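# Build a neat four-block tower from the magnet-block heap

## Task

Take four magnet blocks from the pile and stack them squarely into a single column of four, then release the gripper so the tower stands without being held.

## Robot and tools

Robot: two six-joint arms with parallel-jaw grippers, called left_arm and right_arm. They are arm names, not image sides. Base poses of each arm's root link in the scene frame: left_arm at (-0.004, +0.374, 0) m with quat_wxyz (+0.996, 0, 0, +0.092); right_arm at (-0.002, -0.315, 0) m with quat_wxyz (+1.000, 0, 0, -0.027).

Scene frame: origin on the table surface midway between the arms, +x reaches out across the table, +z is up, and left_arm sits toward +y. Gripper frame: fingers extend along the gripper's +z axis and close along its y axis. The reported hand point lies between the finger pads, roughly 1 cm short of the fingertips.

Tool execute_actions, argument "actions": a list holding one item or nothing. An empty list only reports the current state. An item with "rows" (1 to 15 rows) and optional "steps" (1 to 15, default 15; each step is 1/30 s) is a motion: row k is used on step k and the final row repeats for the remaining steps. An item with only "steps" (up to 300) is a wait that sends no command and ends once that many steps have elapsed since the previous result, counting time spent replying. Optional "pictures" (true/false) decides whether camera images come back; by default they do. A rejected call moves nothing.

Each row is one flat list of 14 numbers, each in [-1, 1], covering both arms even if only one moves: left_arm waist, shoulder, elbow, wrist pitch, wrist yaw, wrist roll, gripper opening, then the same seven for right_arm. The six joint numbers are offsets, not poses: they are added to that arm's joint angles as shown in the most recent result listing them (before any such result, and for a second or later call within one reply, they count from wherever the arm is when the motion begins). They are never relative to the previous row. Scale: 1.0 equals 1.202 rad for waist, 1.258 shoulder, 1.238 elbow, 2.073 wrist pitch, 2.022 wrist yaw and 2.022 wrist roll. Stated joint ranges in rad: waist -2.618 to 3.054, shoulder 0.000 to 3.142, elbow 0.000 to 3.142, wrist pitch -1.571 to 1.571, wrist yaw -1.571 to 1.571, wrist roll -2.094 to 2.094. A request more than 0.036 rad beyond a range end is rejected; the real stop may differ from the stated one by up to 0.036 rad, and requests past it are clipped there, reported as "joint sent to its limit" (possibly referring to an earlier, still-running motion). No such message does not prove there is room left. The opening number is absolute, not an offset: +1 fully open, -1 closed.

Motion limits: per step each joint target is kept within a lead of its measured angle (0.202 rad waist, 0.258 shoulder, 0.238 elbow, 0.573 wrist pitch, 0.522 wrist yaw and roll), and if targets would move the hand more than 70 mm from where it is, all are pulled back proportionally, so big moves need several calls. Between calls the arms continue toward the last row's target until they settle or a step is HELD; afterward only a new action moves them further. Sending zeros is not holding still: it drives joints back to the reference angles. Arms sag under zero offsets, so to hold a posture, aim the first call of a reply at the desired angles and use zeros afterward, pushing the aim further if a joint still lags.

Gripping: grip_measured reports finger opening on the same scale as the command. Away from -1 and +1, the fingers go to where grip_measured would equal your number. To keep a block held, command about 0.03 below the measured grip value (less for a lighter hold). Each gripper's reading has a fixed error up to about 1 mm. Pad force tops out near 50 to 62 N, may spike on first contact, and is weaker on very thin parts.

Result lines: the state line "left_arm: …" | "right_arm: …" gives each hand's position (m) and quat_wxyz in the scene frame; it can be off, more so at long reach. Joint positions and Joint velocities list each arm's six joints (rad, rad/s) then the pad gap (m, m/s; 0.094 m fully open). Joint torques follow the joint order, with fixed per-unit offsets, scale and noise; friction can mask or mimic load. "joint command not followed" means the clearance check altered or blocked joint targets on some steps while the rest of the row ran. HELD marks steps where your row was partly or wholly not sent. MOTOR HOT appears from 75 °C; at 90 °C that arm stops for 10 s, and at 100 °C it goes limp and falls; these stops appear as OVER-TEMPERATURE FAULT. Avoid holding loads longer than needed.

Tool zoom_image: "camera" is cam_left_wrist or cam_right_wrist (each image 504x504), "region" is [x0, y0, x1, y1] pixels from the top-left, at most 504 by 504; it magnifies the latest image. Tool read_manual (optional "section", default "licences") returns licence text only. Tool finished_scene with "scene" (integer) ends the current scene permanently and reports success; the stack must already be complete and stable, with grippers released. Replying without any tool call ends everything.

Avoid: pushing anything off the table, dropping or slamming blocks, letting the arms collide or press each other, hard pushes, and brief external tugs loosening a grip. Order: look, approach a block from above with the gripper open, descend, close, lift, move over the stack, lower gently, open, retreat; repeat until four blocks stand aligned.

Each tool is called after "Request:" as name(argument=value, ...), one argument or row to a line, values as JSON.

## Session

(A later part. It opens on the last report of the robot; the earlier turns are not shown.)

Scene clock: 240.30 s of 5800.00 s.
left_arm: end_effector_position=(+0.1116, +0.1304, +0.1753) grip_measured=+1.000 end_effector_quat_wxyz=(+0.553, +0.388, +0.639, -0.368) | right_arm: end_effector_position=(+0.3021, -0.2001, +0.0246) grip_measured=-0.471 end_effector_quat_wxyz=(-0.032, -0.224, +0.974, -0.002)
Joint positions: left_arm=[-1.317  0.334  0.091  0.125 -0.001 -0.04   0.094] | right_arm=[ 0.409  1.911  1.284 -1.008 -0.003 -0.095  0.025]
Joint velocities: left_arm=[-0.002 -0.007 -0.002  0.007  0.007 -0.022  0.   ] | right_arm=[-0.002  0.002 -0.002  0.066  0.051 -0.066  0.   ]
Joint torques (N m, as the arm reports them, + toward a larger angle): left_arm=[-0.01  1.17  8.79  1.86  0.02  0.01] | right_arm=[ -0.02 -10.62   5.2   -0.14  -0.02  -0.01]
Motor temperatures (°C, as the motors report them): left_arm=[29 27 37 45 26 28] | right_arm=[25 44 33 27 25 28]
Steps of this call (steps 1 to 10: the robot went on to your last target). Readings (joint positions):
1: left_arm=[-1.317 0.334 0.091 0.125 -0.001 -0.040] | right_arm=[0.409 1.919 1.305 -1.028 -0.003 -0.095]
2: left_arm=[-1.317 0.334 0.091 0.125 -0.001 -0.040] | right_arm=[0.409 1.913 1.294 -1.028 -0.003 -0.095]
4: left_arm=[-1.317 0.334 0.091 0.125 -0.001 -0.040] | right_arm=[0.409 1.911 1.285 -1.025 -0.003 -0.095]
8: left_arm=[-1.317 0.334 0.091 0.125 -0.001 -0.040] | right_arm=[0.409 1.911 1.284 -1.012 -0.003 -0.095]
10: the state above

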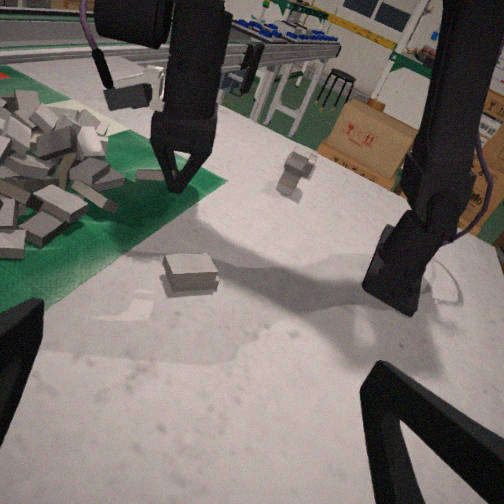

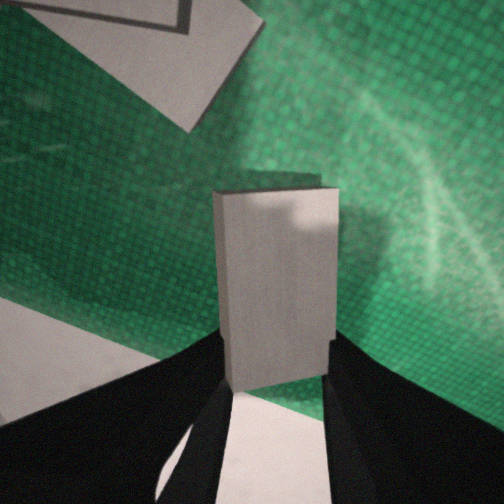

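Request:
execute_actions(
  actions=[
    {"rows":[[0,0,0,0,0,0,1,0,0,0,0,0,0,-0.48],[0,0,0,0,0,0,1,0,0,0,0,0,0,-0.46],[0,0,0,0,0,0,1,0,0,0,0,0,0,-0.445],[0,0,0,0,0,0,1,0,0,0,0,0,0,-0.43],[0,0,0,0,0,0,1,0,0,0,0,0,0,-0.4],[0,0,0,0,0,0,1,0,0,0,0,0,0,-0.35],[0,0,0,0,0,0,1,0,0,0,0,0,0,-0.28],[0,0,0,0,0,0,1,0,0,0,0,0,0,-0.2],[0,0,0,0,0,0,1,0,0,0,0.01,0,0,-0.15],[0,0,0,0,0,0,1,0,0,0,0.02,0,0,-0.15],[0,0,0,0,0,0,1,0,0,0,0.028,0,0,-0.15],[0,0,0,0,0,0,1,0,0,0,0.034,0,0,-0.15]],"steps":15},
  ],
  pictures=false,
)

Request:
execute_actions(
  actions=[
    {"steps":8},
  ],
)

Scene clock: 244.10 s of 5800.00 s.
left_arm: end_effector_position=(+0.1116, +0.1304, +0.1753) grip_measured=+1.000 end_effector_quat_wxyz=(+0.553, +0.388, +0.639, -0.368) | right_arm: end_effector_position=(+0.3105, -0.1970, +0.0241) grip_measured=-0.152 end_effector_quat_wxyz=(-0.014, -0.224, +0.975, -0.000)
Joint positions: left_arm=[-1.317  0.334  0.091  0.125 -0.001 -0.04   0.094] | right_arm=[ 0.409  1.911  1.284 -0.972 -0.003 -0.095  0.04 ]
Joint velocities: left_arm=[ 0.002  0.017 -0.002  0.022  0.081 -0.022  0.   ] | right_arm=[-0.007 -0.002 -0.017  0.168  0.007  0.007  0.   ]
Joint torques (N m, as the arm reports them, + toward a larger angle): left_arm=[-0.14  1.16  8.71  1.87  0.    0.01] | right_arm=[ 0.   -8.85  6.73 -0.09 -0.02 -0.01]
Motor temperatures (°C, as the motors report them): left_arm=[29 27 37 45 26 28] | right_arm=[25 44 32 27 25 28]
Steps of this call (steps 1 to 30: the robot went on to your last target; steps 31 to 90: nothing new was sent; then 0.30 s passed at rest; steps 91 to 105: all 15 steps of this action). Readings (joint positions):
91: left_arm=[-1.317 0.334 0.091 0.125 -0.001 -0.040] | right_arm=[0.409 1.911 1.284 -1.002 -0.003 -0.095]
92: left_arm=[-1.317 0.334 0.091 0.125 -0.001 -0.040] | right_arm=[0.409 1.911 1.284 -1.002 -0.003 -0.095]
94: left_arm=[-1.317 0.334 0.091 0.125 -0.001 -0.040] | right_arm=[0.409 1.911 1.284 -1.002 -0.003 -0.095]
98: left_arm=[-1.317 0.334 0.091 0.125 -0.001 -0.040] | right_arm=[0.409 1.911 1.284 -1.002 -0.003 -0.095]
105: the state above

Scene clock: 244.37 s of 5800.00 s.
left_arm: end_effector_position=(+0.1116, +0.1304, +0.1753) grip_measured=+1.000 end_effector_quat_wxyz=(+0.553, +0.388, +0.639, -0.368) | right_arm: end_effector_position=(+0.3137, -0.1958, +0.0241) grip_measured=-0.152 end_effector_quat_wxyz=(-0.007, -0.224, +0.975, +0.001)
Joint positions: left_arm=[-1.317  0.334  0.091  0.125 -0.001 -0.04   0.094] | right_arm=[ 0.409  1.911  1.284 -0.959 -0.003 -0.095  0.04 ]
Joint velocities: left_arm=[ 0.012 -0.007 -0.012 -0.037 -0.037 -0.037  0.   ] | right_arm=[-0.017  0.007 -0.007 -0.007  0.022  0.007 -0.001]
Joint torques (N m, as the arm reports them, + toward a larger angle): left_arm=[-0.03  1.13  8.6   1.88  0.   -0.02] | right_arm=[-0.02 -8.85  6.63 -0.04 -0.02 -0.02]
Motor temperatures (°C, as the motors report them): left_arm=[29 27 37 45 26 28] | right_arm=[25 44 32 27 25 28]
Steps of this call (steps 1 to 8: the robot went on to your last target). Readings (joint positions):
1: left_arm=[-1.317 0.334 0.091 0.125 -0.001 -0.040] | right_arm=[0.409 1.911 1.284 -0.969 -0.003 -0.095]
2: left_arm=[-1.317 0.334 0.091 0.125 -0.001 -0.040] | right_arm=[0.409 1.911 1.284 -0.966 -0.003 -0.095]
4: left_arm=[-1.317 0.334 0.091 0.125 -0.001 -0.040] | right_arm=[0.409 1.911 1.284 -0.962 -0.003 -0.095]
8: the state above

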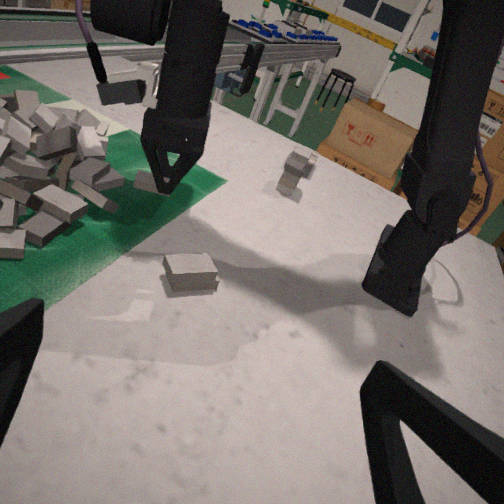

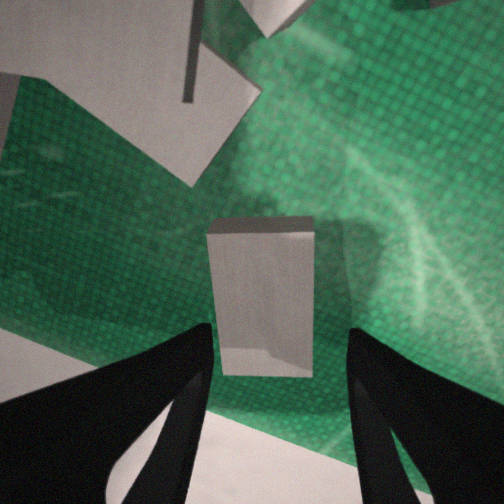

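Request:
execute_actions(
  actions=[
    {"rows":[[0,0,0,0,0,0,1,0,0,0,0.008,-0.008,0,-0.15],[0,0,0,0,0,0,1,0,0,0,0.016,-0.014,0,-0.15],[0,0,0,0,0,0,1,0,0,0,0.022,-0.014,0,-0.15],[0,0,0,0,0,0,1,0,0.004,0,0.022,-0.014,0,-0.15],[0,0,0,0,0,0,1,0,0.008,0,0.022,-0.014,0,-0.15],[0,0,0,0,0,0,1,0,0.011,0,0.022,-0.014,0,-0.15],[0,0,0,0,0,0,1,0,0.011,0,0.022,-0.014,0,-0.15],[0,0,0,0,0,0,1,0,0.011,0,0.022,-0.014,0,-0.2],[0,0,0,0,0,0,1,0,0.011,0,0.022,-0.014,0,-0.25],[0,0,0,0,0,0,1,0,0.011,0,0.022,-0.014,0,-0.3],[0,0,0,0,0,0,1,0,0.011,0,0.022,-0.014,0,-0.34],[0,0,0,0,0,0,1,0,0.011,0,0.022,-0.014,0,-0.38]],"steps":15},
  ],
)

Scene clock: 248.53 s of 5800.00 s.
left_arm: end_effector_position=(+0.1116, +0.1304, +0.1753) grip_measured=+1.000 end_effector_quat_wxyz=(+0.553, +0.388, +0.639, -0.368) | right_arm: end_effector_position=(+0.3183, -0.1902, +0.0241) grip_measured=-0.378 end_effector_quat_wxyz=(+0.004, -0.224, +0.975, +0.013)
Joint positions: left_arm=[-1.317  0.334  0.091  0.125 -0.001 -0.04   0.094] | right_arm=[ 0.409  1.911  1.284 -0.933 -0.024 -0.095  0.029]
Joint velocities: left_arm=[ 0.002  0.002  0.002 -0.007  0.037 -0.007  0.   ] | right_arm=[ 0.012 -0.002 -0.012 -0.007  0.022 -0.037 -0.001]
Joint torques (N m, as the arm reports them, + toward a larger angle): left_arm=[-0.08  1.07  8.55  1.88 -0.01  0.03] | right_arm=[ 0.01 -7.72  6.69 -0.01 -0.08 -0.02]
Motor temperatures (°C, as the motors report them): left_arm=[29 27 37 45 26 28] | right_arm=[25 44 32 27 25 28]
Steps of this call (steps 1 to 30: the robot went on to your last target; steps 31 to 90: nothing new was sent; then 0.67 s passed at rest; steps 91 to 105: all 15 steps of this action). Readings (joint positions):
91: left_arm=[-1.317 0.334 0.091 0.125 -0.001 -0.040] | right_arm=[0.409 1.911 1.284 -0.957 -0.005 -0.095]
92: left_arm=[-1.317 0.334 0.091 0.125 -0.001 -0.040] | right_arm=[0.409 1.911 1.284 -0.956 -0.008 -0.095]
94: left_arm=[-1.317 0.334 0.091 0.125 -0.001 -0.040] | right_arm=[0.409 1.911 1.284 -0.948 -0.015 -0.095]
98: left_arm=[-1.317 0.334 0.091 0.125 -0.001 -0.040] | right_arm=[0.409 1.911 1.284 -0.938 -0.021 -0.095]
105: the state above

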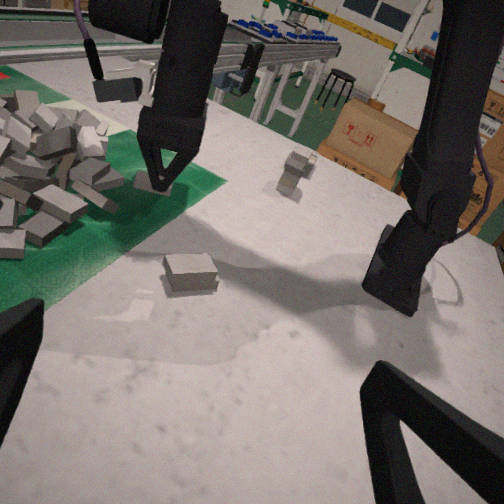

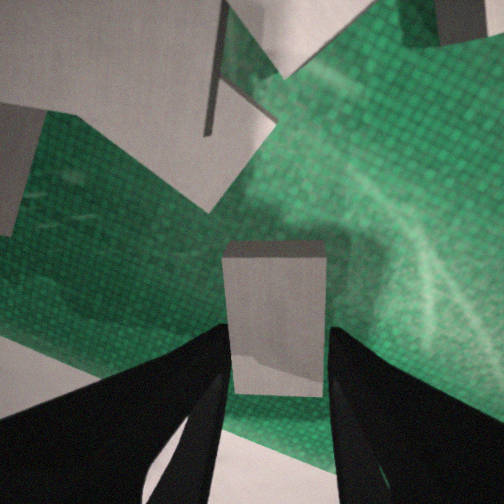

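Request:
execute_actions(
  actions=[
    {"rows":[[0,0,0,0,0,0,1,0,0,0,0,0,0,-0.41],[0,0,0,0,0,0,1,0,0,0,0,0,0,-0.44],[0,0,0,0,0,0,1,0,0,0,0,0,0,-0.46],[0,0,0,0,0,0,1,0,0,0,0,0,0,-0.48],[0,0,0,0,0,0,1,0,0,0,0,0,0,-0.51],[0,0,0,0,0,0,1,0,0,0,0,0,0,-0.51],[0,0,0,0,0,0,1,0,-0.02,0,-0.005,0,0,-0.51],[0,0,0,0,0,0,1,0,-0.035,0,-0.015,0,0,-0.51],[0,0,0,0,0,0,1,0,-0.05,0,-0.025,0,0,-0.51],[0,0,0,0,0,0,1,0,-0.065,0,-0.035,0,0,-0.51],[0,0,0,0,0,0,1,0,-0.08,-0.01,-0.045,0.01,0.02,-0.51],[0,0,0,0,0,0,1,0,-0.095,-0.02,-0.055,0.017,0.04,-0.51],[0,0,0,0,0,0,1,0,-0.11,-0.03,-0.065,0.017,0.05,-0.51],[0,0,0,0,0,0,1,0,-0.122,-0.04,-0.065,0.017,0.05,-0.51],[0,0,0,0,0,0,1,0,-0.132,-0.05,-0.065,0.017,0.05,-0.51]],"steps":15},
  ],
  pictures=false,
)

Request:
execute_actions(
  actions=[
    {"steps":8},
  ],
  pictures=false,
)

Request:
execute_actions(
  actions=[
    {"rows":[[0,0,0,0,0,0,1,0.015,0,0,0,0,0,-0.51],[0,0,0,0,0,0,1,0.04,0,0,0,0,0,-0.51],[0,0,0,0,0,0,1,0.07,0,0,0,0,0,-0.51],[0,0,0,0,0,0,1,0.105,0,0,0,0,0,-0.51],[0,0,0,0,0,0,1,0.14,0,0,0,0,0,-0.51],[0,0,0,0,0,0,1,0.18,0,0,0,0,0,-0.51],[0,0,0,0,0,0,1,0.22,0,0,0,0,0,-0.51],[0,0,0,0,0,0,1,0.26,0,0,0,0,0,-0.51],[0,0,0,0,0,0,1,0.295,0,0,0,0,0,-0.51],[0,0,0,0,0,0,1,0.33,0,0,0,0,0,-0.51],[0,0,0,0,0,0,1,0.36,0,0,0,0,0,-0.51],[0,0,0,0,0,0,1,0.385,0,0,0,0,0,-0.51],[0,0,0,0,0,0,1,0.403,0,0,0,0,0,-0.51],[0,0,0,0,0,0,1,0.415,0,0,0,0,0,-0.51],[0,0,0,0,0,0,1,0.423,0,0,0,0,0,-0.51]],"steps":15},
  ],
  pictures=false,
)

Request:
execute_actions(
  actions=[
    {"steps":10},
  ],
)

Scene clock: 258.03 s of 5800.00 s.
left_arm: end_effector_position=(+0.1116, +0.1304, +0.1753) grip_measured=+1.000 end_effector_quat_wxyz=(+0.553, +0.388, +0.639, -0.368) | right_arm: end_effector_position=(+0.3062, -0.1980, +0.0577) grip_measured=-0.480 end_effector_quat_wxyz=(+0.021, -0.197, +0.980, +0.007)
Joint positions: left_arm=[-1.317  0.334  0.091  0.125 -0.001 -0.04   0.094] | right_arm=[ 0.409  1.789  1.266 -1.004 -0.007 -0.04   0.024]
Joint velocities: left_arm=[ 0.007 -0.012 -0.012 -0.007  0.022  0.007  0.   ] | right_arm=[ 0.012 -0.657 -0.261 -0.344  0.125  0.286  0.   ]
Joint torques (N m, as the arm reports them, + toward a larger angle): left_arm=[0.03 1.11 8.62 1.86 0.   0.01] | right_arm=[-0.06 -8.51  4.65 -0.31  0.04  0.  ]
Motor temperatures (°C, as the motors report them): left_arm=[29 27 37 45 26 28] | right_arm=[25 43 32 27 25 28]
Steps of this call (steps 1 to 15: the robot went on to your last target; steps 16 to 90: nothing new was sent; then 6.00 s passed at rest; steps 91 to 105: all 15 steps of this action). Readings (joint positions):
91: left_arm=[-1.317 0.334 0.091 0.125 -0.001 -0.040] | right_arm=[0.409 1.911 1.284 -0.932 -0.025 -0.095]
92: left_arm=[-1.317 0.334 0.091 0.125 -0.001 -0.040] | right_arm=[0.409 1.911 1.284 -0.932 -0.025 -0.095]
94: left_arm=[-1.317 0.334 0.091 0.125 -0.001 -0.040] | right_arm=[0.409 1.911 1.284 -0.932 -0.025 -0.095]
98: left_arm=[-1.317 0.334 0.091 0.125 -0.001 -0.040] | right_arm=[0.409 1.908 1.284 -0.933 -0.025 -0.095]
105: the state above

Scene clock: 258.30 s of 5800.00 s.
left_arm: end_effector_position=(+0.1116, +0.1304, +0.1753) grip_measured=+1.000 end_effector_quat_wxyz=(+0.553, +0.388, +0.639, -0.368) | right_arm: end_effector_position=(+0.2903, -0.2055, +0.0619) grip_measured=-0.480 end_effector_quat_wxyz=(+0.005, -0.180, +0.984, -0.000)
Joint positions: left_arm=[-1.317  0.334  0.091  0.125 -0.001 -0.04   0.094] | right_arm=[ 0.409  1.752  1.239 -1.049  0.002 -0.007  0.024]
Joint velocities: left_arm=[ 0.002 -0.007  0.007  0.007 -0.022 -0.007  0.   ] | right_arm=[ 0.007 -0.017 -0.046 -0.066 -0.051  0.022 -0.   ]
Joint torques (N m, as the arm reports them, + toward a larger angle): left_arm=[-0.07  1.08  8.77  1.84  0.01 -0.02] | right_arm=[ 0.01 -8.39  5.7  -0.25  0.05  0.05]
Motor temperatures (°C, as the motors report them): left_arm=[29 27 37 45 26 28] | right_arm=[25 43 32 27 25 28]
Steps of this call (steps 1 to 8: the robot went on to your last target). Readings (joint positions):
1: left_arm=[-1.317 0.334 0.091 0.125 -0.001 -0.040] | right_arm=[0.409 1.771 1.259 -1.015 -0.005 -0.032]
2: left_arm=[-1.317 0.334 0.091 0.125 -0.001 -0.040] | right_arm=[0.409 1.758 1.254 -1.026 -0.003 -0.025]
4: left_arm=[-1.317 0.334 0.091 0.125 -0.001 -0.040] | right_arm=[0.409 1.752 1.250 -1.039 -0.000 -0.016]
8: the state above

Scene clock: 258.80 s of 5800.00 s.
left_arm: end_effector_position=(+0.1116, +0.1304, +0.1753) grip_measured=+1.000 end_effector_quat_wxyz=(+0.553, +0.388, +0.639, -0.368) | right_arm: end_effector_position=(+0.2011, -0.0780, +0.0619) grip_measured=-0.480 end_effector_quat_wxyz=(+0.003, -0.418, +0.909, +0.004)
Joint positions: left_arm=[-1.317  0.334  0.091  0.125 -0.001 -0.04   0.094] | right_arm=[ 0.908  1.752  1.239 -1.049 -0.005 -0.007  0.024]
Joint velocities: left_arm=[-0.002 -0.002 -0.002 -0.066 -0.051  0.007  0.   ] | right_arm=[ 0.54   0.012 -0.007  0.037 -0.007 -0.051  0.001]
Joint torques (N m, as the arm reports them, + toward a larger angle): left_arm=[ 0.06  1.15  8.75  1.88 -0.01 -0.03] | right_arm=[-1.76 -7.69  6.92 -0.15  0.19 -0.03]
Motor temperatures (°C, as the motors report them): left_arm=[29 27 37 45 26 28] | right_arm=[25 43 32 27 25 28]
Steps of this call (steps 1 to 15: all 15 steps of this action). Readings (joint positions):
1: left_arm=[-1.317 0.334 0.091 0.125 -0.001 -0.040] | right_arm=[0.410 1.752 1.239 -1.050 0.002 -0.007]
2: left_arm=[-1.317 0.334 0.091 0.125 -0.001 -0.040] | right_arm=[0.414 1.752 1.239 -1.050 0.003 -0.007]
4: left_arm=[-1.317 0.334 0.091 0.125 -0.001 -0.040] | right_arm=[0.446 1.752 1.239 -1.050 0.010 -0.007]
8: left_arm=[-1.317 0.334 0.091 0.125 -0.001 -0.040] | right_arm=[0.617 1.752 1.239 -1.050 0.015 -0.007]
15: the state above

Scene clock: 259.13 s of 5800.00 s.
left_arm: end_effector_position=(+0.1116, +0.1304, +0.1753) grip_measured=+1.000 end_effector_quat_wxyz=(+0.553, +0.388, +0.639, -0.368) | right_arm: end_effector_position=(+0.1968, -0.0744, +0.0619) grip_measured=-0.480 end_effector_quat_wxyz=(+0.003, -0.426, +0.905, +0.004)
Joint positions: left_arm=[-1.317  0.334  0.091  0.125 -0.001 -0.04   0.094] | right_arm=[ 0.926  1.752  1.239 -1.049 -0.005 -0.007  0.024]
Joint velocities: left_arm=[-0.002  0.007 -0.007 -0.037  0.007  0.037  0.   ] | right_arm=[-0.012  0.002  0.002 -0.066 -0.022  0.007  0.   ]
Joint torques (N m, as the arm reports them, + toward a larger angle): left_arm=[-0.03  1.2   8.7   1.85 -0.01 -0.01] | right_arm=[-0.68 -7.66  6.93 -0.16  0.04 -0.02]
Motor temperatures (°C, as the motors report them): left_arm=[29 27 37 45 26 28] | right_arm=[25 43 32 27 25 28]
Steps of this call (steps 1 to 10: the robot went on to your last target). Readings (joint positions):
1: left_arm=[-1.317 0.334 0.091 0.125 -0.001 -0.040] | right_arm=[0.922 1.752 1.239 -1.049 -0.007 -0.007]
2: left_arm=[-1.317 0.334 0.091 0.125 -0.001 -0.040] | right_arm=[0.928 1.752 1.239 -1.049 -0.009 -0.007]
4: left_arm=[-1.317 0.334 0.091 0.125 -0.001 -0.040] | right_arm=[0.927 1.752 1.239 -1.049 -0.007 -0.007]
8: left_arm=[-1.317 0.334 0.091 0.125 -0.001 -0.040] | right_arm=[0.926 1.752 1.239 -1.049 -0.005 -0.007]
10: the state above

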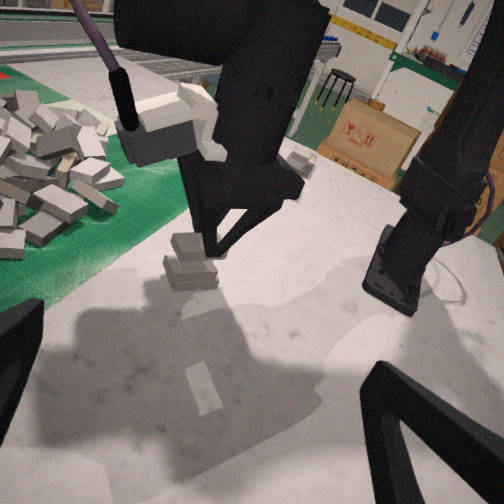

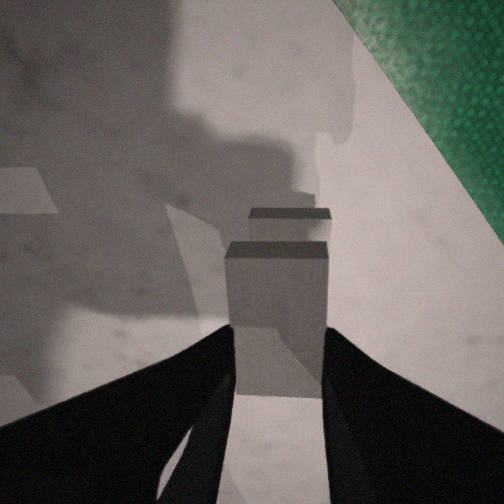

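Request:
execute_actions(
  actions=[
    {"rows":[[0,0,0,0,0,0,1,0,0,-0.008,0.008,0.007,0.005,-0.52],[0,0,0,0,0,0,1,0,0,-0.016,0.016,0.013,0.008,-0.52],[0,0,0,0,0,0,1,0,0.003,-0.024,0.022,0.013,0.008,-0.52],[0,0,0,0,0,0,1,0,0.006,-0.03,0.028,0.013,0.008,-0.52],[0,0,0,0,0,0,1,0,0.009,-0.035,0.033,0.013,0.008,-0.52],[0,0,0,0,0,0,1,0,0.012,-0.038,0.036,0.013,0.008,-0.52]],"steps":15},
  ],
  pictures=false,
)

Request:
execute_actions(
  actions=[
    {"steps":5},
  ],
)

Request:
zoom_image(
  camera="cam_left_wrist",
  region=[140,215,260,305],
)

Scene clock: 263.87 s of 5800.00 s.
left_arm: end_effector_position=(+0.1116, +0.1304, +0.1753) grip_measured=+1.000 end_effector_quat_wxyz=(+0.553, +0.388, +0.639, -0.368) | right_arm: end_effector_position=(+0.2007, -0.0748, +0.0515) grip_measured=-0.480 end_effector_quat_wxyz=(+0.011, -0.421, +0.907, -0.002)
Joint positions: left_arm=[-1.317  0.334  0.091  0.125 -0.001 -0.04   0.094] | right_arm=[ 0.926  1.763  1.208 -0.998  0.013  0.004  0.024]
Joint velocities: left_arm=[ 0.002  0.002  0.002  0.022  0.007 -0.081  0.   ] | right_arm=[ 0.002 -0.007 -0.002  0.081  0.037 -0.051 -0.   ]
Joint torques (N m, as the arm reports them, + toward a larger angle): left_arm=[-0.08  1.2   8.69  1.86  0.    0.  ] | right_arm=[-0.03 -7.28  5.65 -0.01  0.07  0.02]
Motor temperatures (°C, as the motors report them): left_arm=[29 27 37 45 26 28] | right_arm=[25 43 32 27 25 28]
Steps of this call (steps 1 to 30: the robot went on to your last target; steps 31 to 90: nothing new was sent; then 1.23 s passed at rest; steps 91 to 105: all 15 steps of this action). Readings (joint positions):
91: left_arm=[-1.317 0.334 0.091 0.125 -0.001 -0.040] | right_arm=[0.926 1.752 1.239 -1.049 -0.004 -0.006]
92: left_arm=[-1.317 0.334 0.091 0.125 -0.001 -0.040] | right_arm=[0.926 1.752 1.239 -1.048 -0.001 -0.004]
94: left_arm=[-1.317 0.334 0.091 0.125 -0.001 -0.040] | right_arm=[0.926 1.752 1.235 -1.037 0.005 -0.001]
98: left_arm=[-1.317 0.334 0.091 0.125 -0.001 -0.040] | right_arm=[0.926 1.755 1.214 -1.011 0.010 0.002]
105: the state above

Scene clock: 264.03 s of 5800.00 s.
left_arm: end_effector_position=(+0.1116, +0.1304, +0.1753) grip_measured=+1.000 end_effector_quat_wxyz=(+0.553, +0.388, +0.639, -0.368) | right_arm: end_effector_position=(+0.2012, -0.0743, +0.0515) grip_measured=-0.480 end_effector_quat_wxyz=(+0.013, -0.421, +0.907, -0.002)
Joint positions: left_arm=[-1.317  0.334  0.091  0.125 -0.001 -0.04   0.094] | right_arm=[ 0.926  1.763  1.208 -0.995  0.014  0.004  0.024]
Joint velocities: left_arm=[ 0.012 -0.007 -0.007 -0.007  0.051  0.066  0.   ] | right_arm=[-0.017  0.007 -0.012  0.051  0.007  0.051  0.001]
Joint torques (N m, as the arm reports them, + toward a larger angle): left_arm=[-0.06  1.11  8.67  1.86 -0.02  0.01] | right_arm=[-0.02 -7.39  5.42  0.    0.07  0.06]
Motor temperatures (°C, as the motors report them): left_arm=[29 27 37 45 26 28] | right_arm=[25 43 32 27 25 28]
Steps of this call (steps 1 to 5: the robot went on to your last target). Readings (joint positions):
1: left_arm=[-1.317 0.334 0.091 0.125 -0.001 -0.040] | right_arm=[0.926 1.763 1.208 -0.997 0.013 0.004]
2: left_arm=[-1.317 0.334 0.091 0.125 -0.001 -0.040] | right_arm=[0.926 1.763 1.208 -0.996 0.013 0.004]
4: left_arm=[-1.317 0.334 0.091 0.125 -0.001 -0.040] | right_arm=[0.926 1.763 1.208 -0.995 0.013 0.004]
5: the state above

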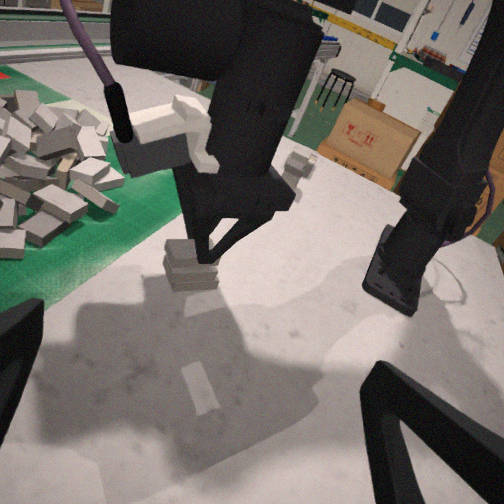

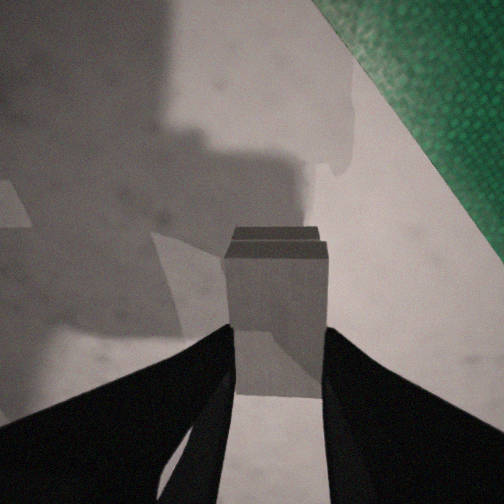

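Region (140, 215, 260, 305) of cam_left_wrist's 504x504 image, scaled by 4.200, with more detail than that image has; it fills the top 378 rows of this view, and the rest is white.

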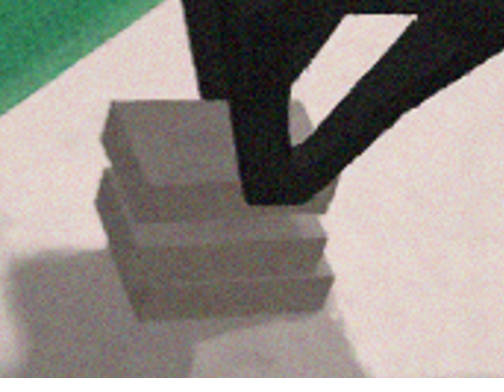

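Request:
execute_actions(
  actions=[
    {"rows":[[0,0,0,0,0,0,1,0,0.004,0,0.005,0,0,-0.52],[0,0,0,0,0,0,1,0,0.008,0,0.008,0,0,-0.52],[0,0,0,0,0,0,1,0,0.012,0,0.008,0,0,-0.52],[0,0,0,0,0,0,1,0,0.016,0,0.008,0,0,-0.52],[0,0,0,0,0,0,1,0,0.02,0,0.008,0,0,-0.52],[0,0,0,0,0,0,1,0,0.024,0,0.008,0,0,-0.52],[0,0,0,0,0,0,1,0,0.027,0,0.008,0,0,-0.52],[0,0,0,0,0,0,1,0,0.03,0,0.008,0,0,-0.52]],"steps":15},
  ],
)

Request:
zoom_image(
  camera="cam_left_wrist",
  region=[140,215,260,305],
)

Scene clock: 268.13 s of 5800.00 s.
left_arm: end_effector_position=(+0.1116, +0.1304, +0.1753) grip_measured=+1.000 end_effector_quat_wxyz=(+0.553, +0.388, +0.639, -0.368) | right_arm: end_effector_position=(+0.2004, -0.0753, +0.0445) grip_measured=-0.480 end_effector_quat_wxyz=(+0.002, -0.421, +0.907, -0.006)
Joint positions: left_arm=[-1.317  0.334  0.091  0.125 -0.001 -0.04   0.094] | right_arm=[ 0.926  1.787  1.208 -0.994  0.014  0.004  0.024]
Joint velocities: left_arm=[-0.012  0.002  0.007  0.095  0.007  0.022  0.   ] | right_arm=[-0.012  0.002 -0.002  0.081  0.007  0.007 -0.001]
Joint torques (N m, as the arm reports them, + toward a larger angle): left_arm=[-0.12  1.23  8.71  1.89  0.    0.01] | right_arm=[ 0.1  -6.72  6.88 -0.03 -0.02 -0.02]
Motor temperatures (°C, as the motors report them): left_arm=[29 27 37 46 26 28] | right_arm=[25 43 32 27 25 28]
Steps of this call (steps 1 to 15: the robot went on to your last target; steps 16 to 90: nothing new was sent; then 0.60 s passed at rest; steps 91 to 105: all 15 steps of this action). Readings (joint positions):
91: left_arm=[-1.317 0.334 0.091 0.125 -0.001 -0.040] | right_arm=[0.926 1.763 1.208 -0.994 0.014 0.004]
92: left_arm=[-1.317 0.334 0.091 0.125 -0.001 -0.040] | right_arm=[0.926 1.763 1.208 -0.994 0.014 0.004]
94: left_arm=[-1.317 0.334 0.091 0.125 -0.001 -0.040] | right_arm=[0.926 1.764 1.208 -0.994 0.014 0.004]
98: left_arm=[-1.317 0.334 0.091 0.125 -0.001 -0.040] | right_arm=[0.926 1.783 1.208 -0.994 0.014 0.004]
105: the state above

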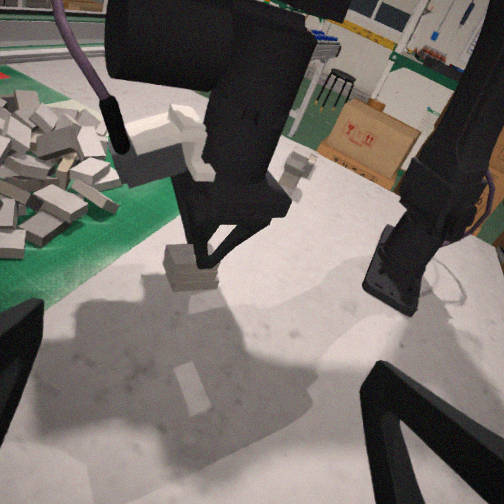

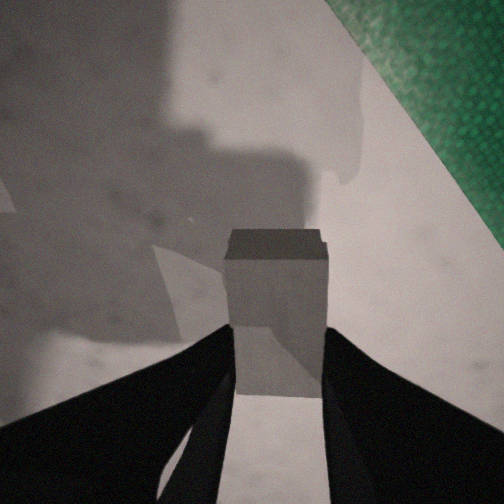

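Region (140, 215, 260, 305) of cam_left_wrist's 504x504 image, scaled by 4.200, with more detail than that image has; it fills the top 378 rows of this view, and the rest is white.

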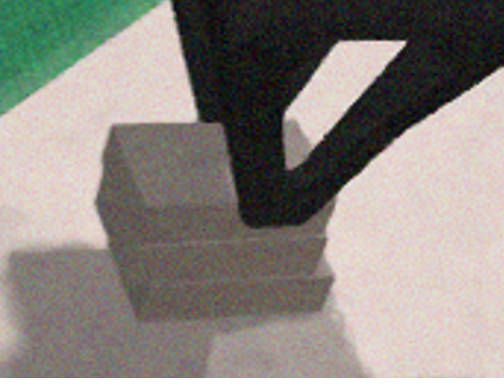

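Request:
execute_actions(
  actions=[
    {"rows":[[0,0,0,0,0,0,1,0,0,0,0,0,0,-0.49],[0,0,0,0,0,0,1,0,0,0,0,0,0,-0.46],[0,0,0,0,0,0,1,0,0,0,0,0,0,-0.4],[0,0,0,0,0,0,1,0,0,0,0,0,0,-0.3],[0,0,0,0,0,0,1,0,0,0,0,0,0,-0.2],[0,0,0,0,0,0,1,0,-0.01,0,0,0,0,-0.1],[0,0,0,0,0,0,1,0,-0.025,0.02,-0.015,0,0,-0.1],[0,0,0,0,0,0,1,0,-0.04,0.04,-0.035,0,0,-0.1],[0,0,0,0,0,0,1,0,-0.05,0.06,-0.055,0,0,-0.1],[0,0,0,0,0,0,1,0,-0.055,0.08,-0.075,0,0,-0.1],[0,0,0,0,0,0,1,0,-0.055,0.1,-0.09,0,0,-0.1],[0,0,0,0,0,0,1,0,-0.055,0.13,-0.11,0,0,-0.1],[0,0,0,0,0,0,1,0,-0.05,0.16,-0.13,0,0,-0.1],[0,0,0,0,0,0,1,0,-0.04,0.18,-0.135,0,0,-0.1],[0,0,0,0,0,0,1,0,-0.03,0.2,-0.135,0,0,-0.1]],"steps":15},
  ],
  pictures=false,
)

Request:
execute_actions(
  actions=[
    {"steps":6},
  ],
  pictures=false,
)

Scene clock: 276.10 s of 5800.00 s.
left_arm: end_effector_position=(+0.1116, +0.1304, +0.1753) grip_measured=+1.000 end_effector_quat_wxyz=(+0.553, +0.388, +0.639, -0.368) | right_arm: end_effector_position=(+0.2054, -0.0694, +0.0975) grip_measured=-0.102 end_effector_quat_wxyz=(+0.012, -0.421, +0.907, -0.002)
Joint positions: left_arm=[-1.317  0.334  0.091  0.125 -0.001 -0.04   0.094] | right_arm=[ 0.926  1.749  1.38  -1.181  0.014  0.004  0.042]
Joint velocities: left_arm=[-0.017  0.007 -0.017  0.037 -0.007 -0.022  0.   ] | right_arm=[ 0.007 -0.002  0.965 -0.549  0.022  0.066  0.   ]
Joint torques (N m, as the arm reports them, + toward a larger angle): left_arm=[ 0.07  1.14  8.66  1.86 -0.01  0.02] | right_arm=[ 0.12 -7.8   8.37 -0.35  0.01 -0.01]
Motor temperatures (°C, as the motors report them): left_arm=[29 27 37 46 26 28] | right_arm=[25 42 32 27 25 28]
Steps of this call (steps 1 to 15: the robot went on to your last target; steps 16 to 90: nothing new was sent; then 4.47 s passed at rest; steps 91 to 105: all 15 steps of this action). Readings (joint positions):
91: left_arm=[-1.317 0.334 0.091 0.125 -0.001 -0.040] | right_arm=[0.926 1.787 1.208 -0.994 0.014 0.004]
92: left_arm=[-1.317 0.334 0.091 0.125 -0.001 -0.040] | right_arm=[0.926 1.787 1.208 -0.994 0.014 0.004]
94: left_arm=[-1.317 0.334 0.091 0.125 -0.001 -0.040] | right_arm=[0.926 1.787 1.208 -0.994 0.014 0.004]
98: left_arm=[-1.317 0.334 0.091 0.125 -0.001 -0.040] | right_arm=[0.926 1.782 1.208 -1.002 0.014 0.004]
105: the state above

Scene clock: 276.30 s of 5800.00 s.
left_arm: end_effector_position=(+0.1116, +0.1304, +0.1753) grip_measured=+1.000 end_effector_quat_wxyz=(+0.553, +0.388, +0.639, -0.368) | right_arm: end_effector_position=(+0.2082, -0.0660, +0.1123) grip_measured=-0.102 end_effector_quat_wxyz=(+0.017, -0.421, +0.907, +0.001)
Joint positions: left_arm=[-1.317  0.334  0.091  0.125 -0.001 -0.04   0.094] | right_arm=[ 0.926  1.749  1.438 -1.228  0.014  0.004  0.042]
Joint velocities: left_arm=[-0.007 -0.002 -0.007 -0.022  0.037  0.022  0.   ] | right_arm=[ 0.017 -0.002 -0.002 -0.286 -0.022  0.022 -0.001]
Joint torques (N m, as the arm reports them, + toward a larger angle): left_arm=[-0.13  1.24  8.76  1.87  0.   -0.01] | right_arm=[-0.05 -7.92  8.8  -0.24 -0.01 -0.01]
Motor temperatures (°C, as the motors report them): left_arm=[29 27 37 46 26 28] | right_arm=[25 42 32 27 25 28]
Steps of this call (steps 1 to 6: the robot went on to your last target). Readings (joint positions):
1: left_arm=[-1.317 0.334 0.091 0.125 -0.001 -0.040] | right_arm=[0.926 1.749 1.407 -1.192 0.014 0.004]
2: left_arm=[-1.317 0.334 0.091 0.125 -0.001 -0.040] | right_arm=[0.926 1.749 1.426 -1.199 0.014 0.004]
4: left_arm=[-1.317 0.334 0.091 0.125 -0.001 -0.040] | right_arm=[0.926 1.749 1.438 -1.210 0.014 0.004]
6: the state above

Request:
execute_actions(
  actions=[
    {"rows":[[0,0,0,0,0,0,1,-0.012,0.01,0.02,-0.015,-0.01,0.02,0],[0,0,0,0,0,0,1,-0.03,0.025,0.04,-0.015,-0.01,0.04,0.1],[0,0,0,0,0,0,1,-0.055,0.045,0.065,-0.015,-0.01,0.06,0.1],[0,0,0,0,0,0,1,-0.085,0.065,0.09,-0.015,-0.01,0.07,0.1],[0,0,0,0,0,0,1,-0.115,0.085,0.115,-0.015,-0.01,0.07,0.1],[0,0,0,0,0,0,1,-0.145,0.11,0.14,-0.015,-0.01,0.07,0.1],[0,0,0,0,0,0,1,-0.175,0.135,0.165,-0.015,-0.01,0.07,0.1],[0,0,0,0,0,0,1,-0.205,0.16,0.19,-0.015,-0.01,0.07,0.1],[0,0,0,0,0,0,1,-0.235,0.185,0.215,-0.015,-0.01,0.07,0.1],[0,0,0,0,0,0,1,-0.26,0.205,0.24,-0.015,-0.01,0.07,0.1],[0,0,0,0,0,0,1,-0.285,0.225,0.265,-0.015,-0.01,0.07,0.1],[0,0,0,0,0,0,1,-0.305,0.245,0.285,-0.015,-0.01,0.07,0.1],[0,0,0,0,0,0,1,-0.32,0.265,0.305,-0.015,-0.01,0.07,0.1],[0,0,0,0,0,0,1,-0.33,0.28,0.318,-0.015,-0.01,0.07,0.1],[0,0,0,0,0,0,1,-0.335,0.29,0.324,-0.015,-0.01,0.07,0.1]],"steps":15},
  ],
  pictures=false,
)

Request:
execute_actions(
  actions=[
    {"steps":12},
  ],
)

Scene clock: 283.23 s of 5800.00 s.
left_arm: end_effector_position=(+0.1116, +0.1304, +0.1753) grip_measured=+1.000 end_effector_quat_wxyz=(+0.553, +0.388, +0.639, -0.368) | right_arm: end_effector_position=(+0.3562, -0.1266, +0.0859) grip_measured=+0.098 end_effector_quat_wxyz=(+0.007, -0.172, +0.985, +0.005)
Joint positions: left_arm=[-1.317  0.334  0.091  0.125 -0.001 -0.04   0.094] | right_arm=[ 0.532  2.083  1.786 -1.257 -0.006  0.134  0.052]
Joint velocities: left_arm=[ 0.002 -0.012 -0.007 -0.007 -0.007 -0.007  0.   ] | right_arm=[-0.569  0.549  0.437  0.125  0.066  0.066 -0.   ]
Joint torques (N m, as the arm reports them, + toward a larger angle): left_arm=[0.   1.16 8.74 1.87 0.02 0.01] | right_arm=[  2.26 -11.18   9.49  -0.26  -0.09   0.01]
Motor temperatures (°C, as the motors report them): left_arm=[29 27 37 46 26 28] | right_arm=[25 42 33 27 25 28]
Steps of this call (steps 1 to 30: the robot went on to your last target; steps 31 to 90: nothing new was sent; then 3.43 s passed at rest; steps 91 to 105: all 15 steps of this action). Readings (joint positions):
91: left_arm=[-1.317 0.334 0.091 0.125 -0.001 -0.040] | right_arm=[0.926 1.749 1.438 -1.258 0.011 0.010]
92: left_arm=[-1.317 0.334 0.091 0.125 -0.001 -0.040] | right_arm=[0.923 1.752 1.441 -1.260 0.007 0.022]
94: left_arm=[-1.317 0.334 0.091 0.125 -0.001 -0.040] | right_arm=[0.900 1.777 1.473 -1.268 -0.003 0.058]
98: left_arm=[-1.317 0.334 0.091 0.125 -0.001 -0.040] | right_arm=[0.770 1.885 1.598 -1.266 -0.012 0.106]
105: the state above

Scene clock: 283.63 s of 5800.00 s.
left_arm: end_effector_position=(+0.1116, +0.1304, +0.1753) grip_measured=+1.000 end_effector_quat_wxyz=(+0.553, +0.388, +0.639, -0.368) | right_arm: end_effector_position=(+0.3624, -0.1312, +0.0769) grip_measured=+0.098 end_effector_quat_wxyz=(+0.000, -0.161, +0.987, +0.002)
Joint positions: left_arm=[-1.317  0.334  0.091  0.125 -0.001 -0.04   0.094] | right_arm=[ 0.516  2.116  1.8   -1.254 -0.003  0.14   0.052]
Joint velocities: left_arm=[-0.022  0.007  0.017 -0.022 -0.022 -0.11   0.   ] | right_arm=[ 0.017 -0.017 -0.007 -0.022 -0.007  0.007 -0.001]
Joint torques (N m, as the arm reports them, + toward a larger angle): left_arm=[-0.09  1.09  8.77  1.87  0.02 -0.01] | right_arm=[  0.64 -11.12  10.54  -0.22  -0.05   0.05]
Motor temperatures (°C, as the motors report them): left_arm=[29 27 37 46 26 28] | right_arm=[25 42 33 27 25 28]
Steps of this call (steps 1 to 12: the robot went on to your last target). Readings (joint positions):
1: left_arm=[-1.317 0.334 0.091 0.125 -0.001 -0.040] | right_arm=[0.516 2.098 1.796 -1.255 -0.004 0.135]
2: left_arm=[-1.317 0.334 0.091 0.125 -0.001 -0.040] | right_arm=[0.507 2.108 1.800 -1.254 -0.002 0.137]
4: left_arm=[-1.317 0.334 0.091 0.125 -0.001 -0.040] | right_arm=[0.503 2.116 1.800 -1.254 -0.001 0.138]
8: left_arm=[-1.317 0.334 0.091 0.125 -0.001 -0.040] | right_arm=[0.514 2.116 1.800 -1.254 -0.002 0.139]
12: the state above

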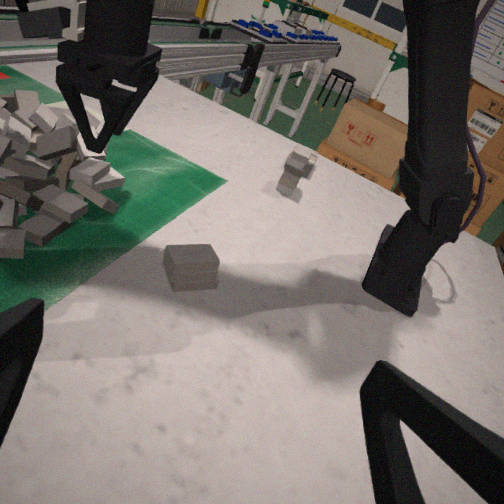

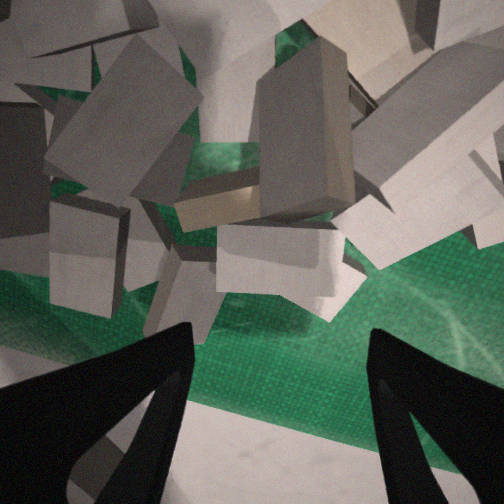

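Request:
execute_actions(
  actions=[
    {"rows":[[0,0,0,0,0,0,1,0,0,-0.01,0.01,0,0.01,0.08],[0,0,0,0,0,0,1,0,0.003,-0.02,0.018,0,0.02,0.06],[0,0,0,0,0,0,1,0,0.006,-0.03,0.026,0,0.025,0.06],[0,0,0,0,0,0,1,0,0.009,-0.04,0.034,0,0.025,0.06],[0,0,0,0,0,0,1,0,0.012,-0.05,0.042,0,0.025,0.06],[0,0,0,0,0,0,1,0,0.015,-0.058,0.05,0,0.025,0.06],[0,0,0,0,0,0,1,0,0.015,-0.064,0.05,0,0.025,0.06]],"steps":15},
  ],
  pictures=false,
)

Request:
execute_actions(
  actions=[
    {"steps":6},
  ],
)

Scene clock: 288.73 s of 5800.00 s.
left_arm: end_effector_position=(+0.1116, +0.1304, +0.1753) grip_measured=+1.000 end_effector_quat_wxyz=(+0.553, +0.388, +0.639, -0.368) | right_arm: end_effector_position=(+0.3633, -0.1307, +0.0550) grip_measured=+0.062 end_effector_quat_wxyz=(-0.001, -0.140, +0.990, +0.001)
Joint positions: left_arm=[-1.317  0.334  0.091  0.125 -0.001 -0.04   0.094] | right_arm=[ 0.516  2.132  1.738 -1.177 -0.003  0.182  0.05 ]
Joint velocities: left_arm=[ 0.002 -0.012 -0.002  0.051 -0.081 -0.051  0.   ] | right_arm=[-0.007 -0.012  0.007  0.037 -0.007 -0.022  0.001]
Joint torques (N m, as the arm reports them, + toward a larger angle): left_arm=[ 0.03  0.99  8.65  1.86  0.01 -0.01] | right_arm=[ -0.01 -11.03   5.66   0.    -0.01   0.04]
Motor temperatures (°C, as the motors report them): left_arm=[29 27 37 46 26 28] | right_arm=[25 43 34 27 25 28]
Steps of this call (steps 1 to 30: the robot went on to your last target; steps 31 to 90: nothing new was sent; then 1.60 s passed at rest; steps 91 to 105: all 15 steps of this action). Readings (joint positions):
91: left_arm=[-1.317 0.334 0.091 0.125 -0.001 -0.040] | right_arm=[0.516 2.116 1.800 -1.254 -0.003 0.142]
92: left_arm=[-1.317 0.334 0.091 0.125 -0.001 -0.040] | right_arm=[0.516 2.116 1.800 -1.252 -0.003 0.148]
94: left_arm=[-1.317 0.334 0.091 0.125 -0.001 -0.040] | right_arm=[0.516 2.116 1.792 -1.237 -0.003 0.161]
98: left_arm=[-1.317 0.334 0.091 0.125 -0.001 -0.040] | right_arm=[0.516 2.120 1.752 -1.197 -0.003 0.175]
105: the state above

Scene clock: 288.93 s of 5800.00 s.
left_arm: end_effector_position=(+0.1116, +0.1304, +0.1753) grip_measured=+1.000 end_effector_quat_wxyz=(+0.553, +0.388, +0.639, -0.368) | right_arm: end_effector_position=(+0.3646, -0.1301, +0.0550) grip_measured=+0.062 end_effector_quat_wxyz=(+0.002, -0.139, +0.990, +0.002)
Joint positions: left_arm=[-1.317  0.334  0.091  0.125 -0.001 -0.04   0.094] | right_arm=[ 0.516  2.132  1.738 -1.171 -0.003  0.184  0.05 ]
Joint velocities: left_arm=[ 0.022 -0.002 -0.012  0.022 -0.051  0.037  0.   ] | right_arm=[ 0.007 -0.002  0.007  0.007  0.007  0.037  0.001]
Joint torques (N m, as the arm reports them, + toward a larger angle): left_arm=[-0.01  1.23  8.76  1.87 -0.02  0.02] | right_arm=[  0.01 -10.96   5.79  -0.01  -0.02   0.  ]
Motor temperatures (°C, as the motors report them): left_arm=[29 27 37 46 26 28] | right_arm=[25 43 34 27 25 28]
Steps of this call (steps 1 to 6: the robot went on to your last target). Readings (joint positions):
1: left_arm=[-1.317 0.334 0.091 0.125 -0.001 -0.040] | right_arm=[0.516 2.132 1.738 -1.175 -0.003 0.183]
2: left_arm=[-1.317 0.334 0.091 0.125 -0.001 -0.040] | right_arm=[0.516 2.132 1.738 -1.173 -0.003 0.183]
4: left_arm=[-1.317 0.334 0.091 0.125 -0.001 -0.040] | right_arm=[0.516 2.132 1.738 -1.172 -0.003 0.183]
6: the state above

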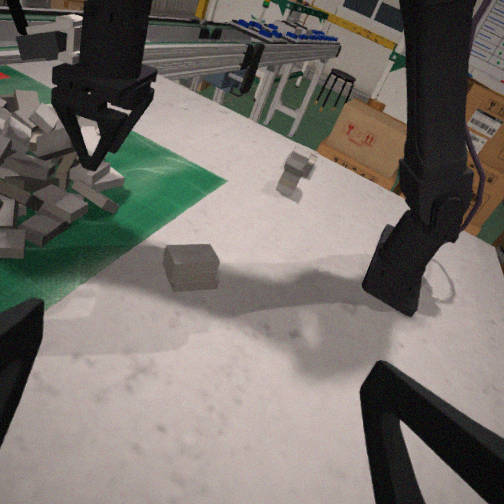

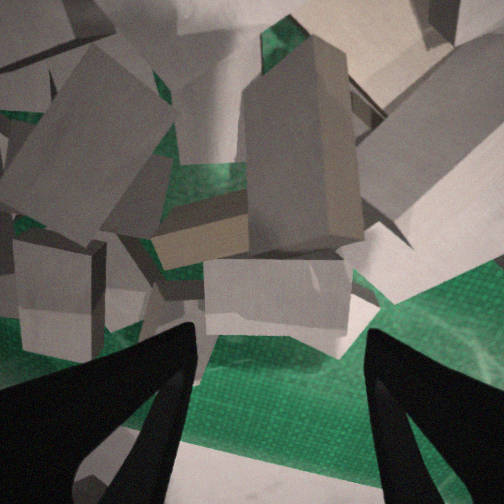

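Request:
execute_actions(
  actions=[
    {"rows":[[0,0,0,0,0,0,1,0,0,-0.005,0.01,0,0,0.04],[0,0,0,0,0,0,1,0,0.004,-0.01,0.018,0,0,0.02],[0,0,0,0,0,0,1,0,0.008,-0.015,0.025,0,0,0.02],[0,0,0,0,0,0,1,0,0.012,-0.02,0.031,0,0,0.02],[0,0,0,0,0,0,1,0,0.016,-0.025,0.036,0,0,0.02],[0,0,0,0,0,0,1,0,0.02,-0.026,0.036,0,0,0.02],[0,0,0,0,0,0,1,0,0.024,-0.026,0.036,0,0,0.02],[0,0,0,0,0,0,1,0,0.027,-0.026,0.036,0,0,0.02]],"steps":15},
  ],
  pictures=false,
)

Request:
execute_actions(
  actions=[
    {"steps":4},
  ],
)

Scene clock: 292.80 s of 5800.00 s.
left_arm: end_effector_position=(+0.1116, +0.1304, +0.1753) grip_measured=+1.000 end_effector_quat_wxyz=(+0.553, +0.388, +0.639, -0.368) | right_arm: end_effector_position=(+0.3714, -0.1267, +0.0412) grip_measured=+0.022 end_effector_quat_wxyz=(+0.009, -0.139, +0.990, +0.005)
Joint positions: left_arm=[-1.317  0.334  0.091  0.125 -0.001 -0.04   0.094] | right_arm=[ 0.516  2.159  1.725 -1.117 -0.003  0.184  0.048]
Joint velocities: left_arm=[ 0.002 -0.007 -0.002 -0.037  0.022 -0.037  0.   ] | right_arm=[-0.002 -0.002 -0.032  0.007  0.007  0.037 -0.   ]
Joint torques (N m, as the arm reports them, + toward a larger angle): left_arm=[-0.09  1.07  8.73  1.85 -0.01 -0.05] | right_arm=[ -0.04 -10.85   5.52   0.05  -0.01  -0.01]
Motor temperatures (°C, as the motors report them): left_arm=[29 27 37 46 26 28] | right_arm=[25 44 33 27 25 28]
Steps of this call (steps 1 to 15: the robot went on to your last target; steps 16 to 90: nothing new was sent; then 0.37 s passed at rest; steps 91 to 105: all 15 steps of this action). Readings (joint positions):
91: left_arm=[-1.317 0.334 0.091 0.125 -0.001 -0.040] | right_arm=[0.516 2.132 1.738 -1.169 -0.003 0.184]
92: left_arm=[-1.317 0.334 0.091 0.125 -0.001 -0.040] | right_arm=[0.516 2.132 1.738 -1.168 -0.003 0.184]
94: left_arm=[-1.317 0.334 0.091 0.125 -0.001 -0.040] | right_arm=[0.516 2.132 1.738 -1.157 -0.003 0.184]
98: left_arm=[-1.317 0.334 0.091 0.125 -0.001 -0.040] | right_arm=[0.516 2.142 1.738 -1.131 -0.003 0.184]
105: the state above

Scene clock: 292.93 s of 5800.00 s.
left_arm: end_effector_position=(+0.1116, +0.1304, +0.1753) grip_measured=+1.000 end_effector_quat_wxyz=(+0.553, +0.388, +0.639, -0.368) | right_arm: end_effector_position=(+0.3715, -0.1266, +0.0411) grip_measured=+0.022 end_effector_quat_wxyz=(+0.009, -0.139, +0.990, +0.005)
Joint positions: left_arm=[-1.317  0.334  0.091  0.125 -0.001 -0.04   0.094] | right_arm=[ 0.516  2.159  1.725 -1.116 -0.003  0.184  0.048]
Joint velocities: left_arm=[-0.017  0.012 -0.017  0.022 -0.022 -0.037  0.   ] | right_arm=[-0.007 -0.012  0.007  0.022  0.022 -0.037  0.   ]
Joint torques (N m, as the arm reports them, + toward a larger angle): left_arm=[-0.01  1.09  8.71  1.83  0.01 -0.02] | right_arm=[  0.   -10.78   5.49   0.01  -0.02  -0.02]
Motor temperatures (°C, as the motors report them): left_arm=[29 27 37 46 26 28] | right_arm=[25 44 33 27 25 28]
Steps of this call (steps 1 to 4: the robot went on to your last target). Readings (joint positions):
1: left_arm=[-1.317 0.334 0.091 0.125 -0.001 -0.040] | right_arm=[0.516 2.159 1.725 -1.117 -0.003 0.184]
2: left_arm=[-1.317 0.334 0.091 0.125 -0.001 -0.040] | right_arm=[0.516 2.159 1.725 -1.117 -0.003 0.184]
4: the state above

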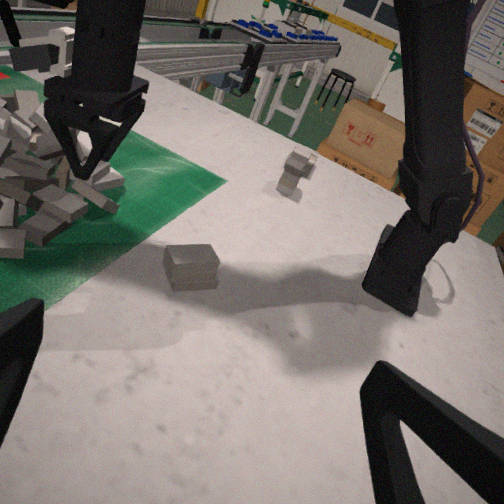

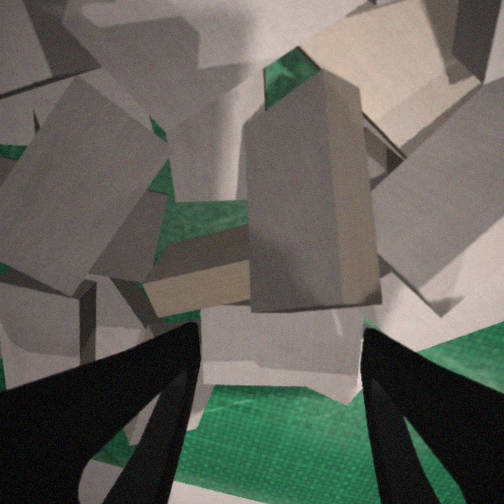

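Request:
execute_actions(
  actions=[
    {"rows":[[0,0,0,0,0,0,1,0,0.006,0,0,0,0,0.02],[0,0,0,0,0,0,1,0,0.012,0,0,0,0,0.02],[0,0,0,0,0,0,1,0,0.018,0,0,0,0,0.02],[0,0,0,0,0,0,1,0,0.018,0,0,0,0,0.02],[0,0,0,0,0,0,1,0,0.018,0,0,0,0,0.02],[0,0,0,0,0,0,1,0,0.018,0,0,0,0,0.02],[0,0,0,0,0,0,1,0,0.018,0,0,0,0,-0.01],[0,0,0,0,0,0,1,0,0.018,0,0,0,0,-0.04],[0,0,0,0,0,0,1,0,0.018,0,0,0,0,-0.07],[0,0,0,0,0,0,1,0,0.018,0,0,0,0,-0.1],[0,0,0,0,0,0,1,0,0.018,0,0,0,0,-0.12],[0,0,0,0,0,0,1,0,0.018,0,0,0,0,-0.14],[0,0,0,0,0,0,1,0,0.018,0,0,0,0,-0.16],[0,0,0,0,0,0,1,0,0.018,0,0,0,0,-0.18]],"steps":15},
  ],
  pictures=false,
)

Request:
execute_actions(
  actions=[
    {"steps":3},
  ],
)

Scene clock: 299.37 s of 5800.00 s.
left_arm: end_effector_position=(+0.1116, +0.1304, +0.1753) grip_measured=+1.000 end_effector_quat_wxyz=(+0.553, +0.388, +0.639, -0.368) | right_arm: end_effector_position=(+0.3711, -0.1270, +0.0377) grip_measured=-0.074 end_effector_quat_wxyz=(+0.005, -0.139, +0.990, +0.003)
Joint positions: left_arm=[-1.317  0.334  0.091  0.125 -0.001 -0.04   0.094] | right_arm=[ 0.516  2.168  1.725 -1.116 -0.002  0.184  0.044]
Joint velocities: left_arm=[-0.007 -0.012  0.007 -0.037 -0.081  0.007  0.   ] | right_arm=[ 0.002 -0.007 -0.027  0.022  0.081  0.051  0.   ]
Joint torques (N m, as the arm reports them, + toward a larger angle): left_arm=[-0.08  1.08  8.66  1.86 -0.02  0.02] | right_arm=[  0.05 -10.14   7.02  -0.17   0.03  -0.02]
Motor temperatures (°C, as the motors report them): left_arm=[29 27 37 46 26 28] | right_arm=[25 44 33 27 25 28]
Steps of this call (steps 1 to 15: the robot went on to your last target; steps 16 to 90: nothing new was sent; then 2.93 s passed at rest; steps 91 to 105: all 15 steps of this action). Readings (joint positions):
91: left_arm=[-1.317 0.334 0.091 0.125 -0.001 -0.040] | right_arm=[0.516 2.159 1.725 -1.116 -0.003 0.184]
92: left_arm=[-1.317 0.334 0.091 0.125 -0.001 -0.040] | right_arm=[0.516 2.159 1.725 -1.116 -0.003 0.184]
94: left_arm=[-1.317 0.334 0.091 0.125 -0.001 -0.040] | right_arm=[0.516 2.162 1.725 -1.116 -0.003 0.184]
98: left_arm=[-1.317 0.334 0.091 0.125 -0.001 -0.040] | right_arm=[0.516 2.167 1.725 -1.116 -0.003 0.184]
105: the state above

Scene clock: 299.47 s of 5800.00 s.
left_arm: end_effector_position=(+0.1116, +0.1304, +0.1753) grip_measured=+1.000 end_effector_quat_wxyz=(+0.553, +0.388, +0.639, -0.368) | right_arm: end_effector_position=(+0.3711, -0.1270, +0.0377) grip_measured=-0.074 end_effector_quat_wxyz=(+0.005, -0.139, +0.990, +0.003)
Joint positions: left_arm=[-1.317  0.334  0.091  0.125 -0.001 -0.04   0.094] | right_arm=[ 0.516  2.168  1.725 -1.116 -0.002  0.184  0.044]
Joint velocities: left_arm=[ 0.002  0.002 -0.012 -0.11  -0.007 -0.022  0.   ] | right_arm=[ 0.002  0.002 -0.002 -0.051 -0.066 -0.037  0.001]
Joint torques (N m, as the arm reports them, + toward a larger angle): left_arm=[-0.06  1.1   8.65  1.85 -0.01  0.03] | right_arm=[ -0.09 -10.18   7.01  -0.18   0.04  -0.01]
Motor temperatures (°C, as the motors report them): left_arm=[29 27 37 46 26 28] | right_arm=[25 45 33 27 25 28]
Steps of this call (steps 1 to 3: the robot went on to your last target). Readings (joint positions):
1: left_arm=[-1.317 0.334 0.091 0.125 -0.001 -0.040] | right_arm=[0.516 2.168 1.725 -1.116 -0.002 0.184]
2: left_arm=[-1.317 0.334 0.091 0.125 -0.001 -0.040] | right_arm=[0.516 2.168 1.725 -1.116 -0.002 0.184]
3: the state above

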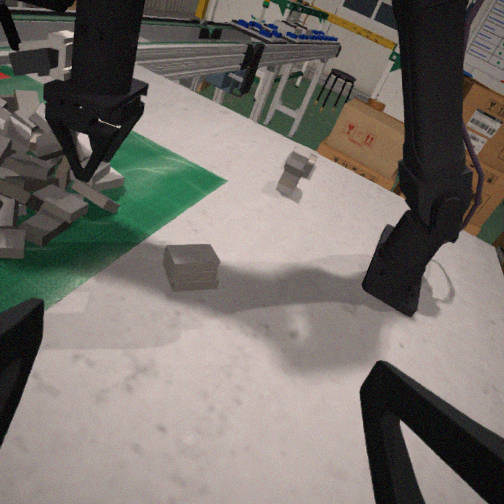

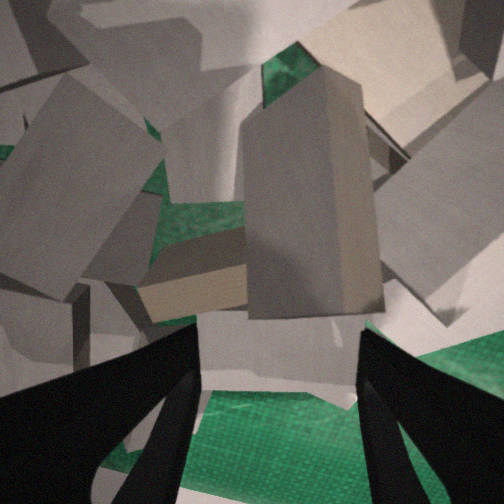

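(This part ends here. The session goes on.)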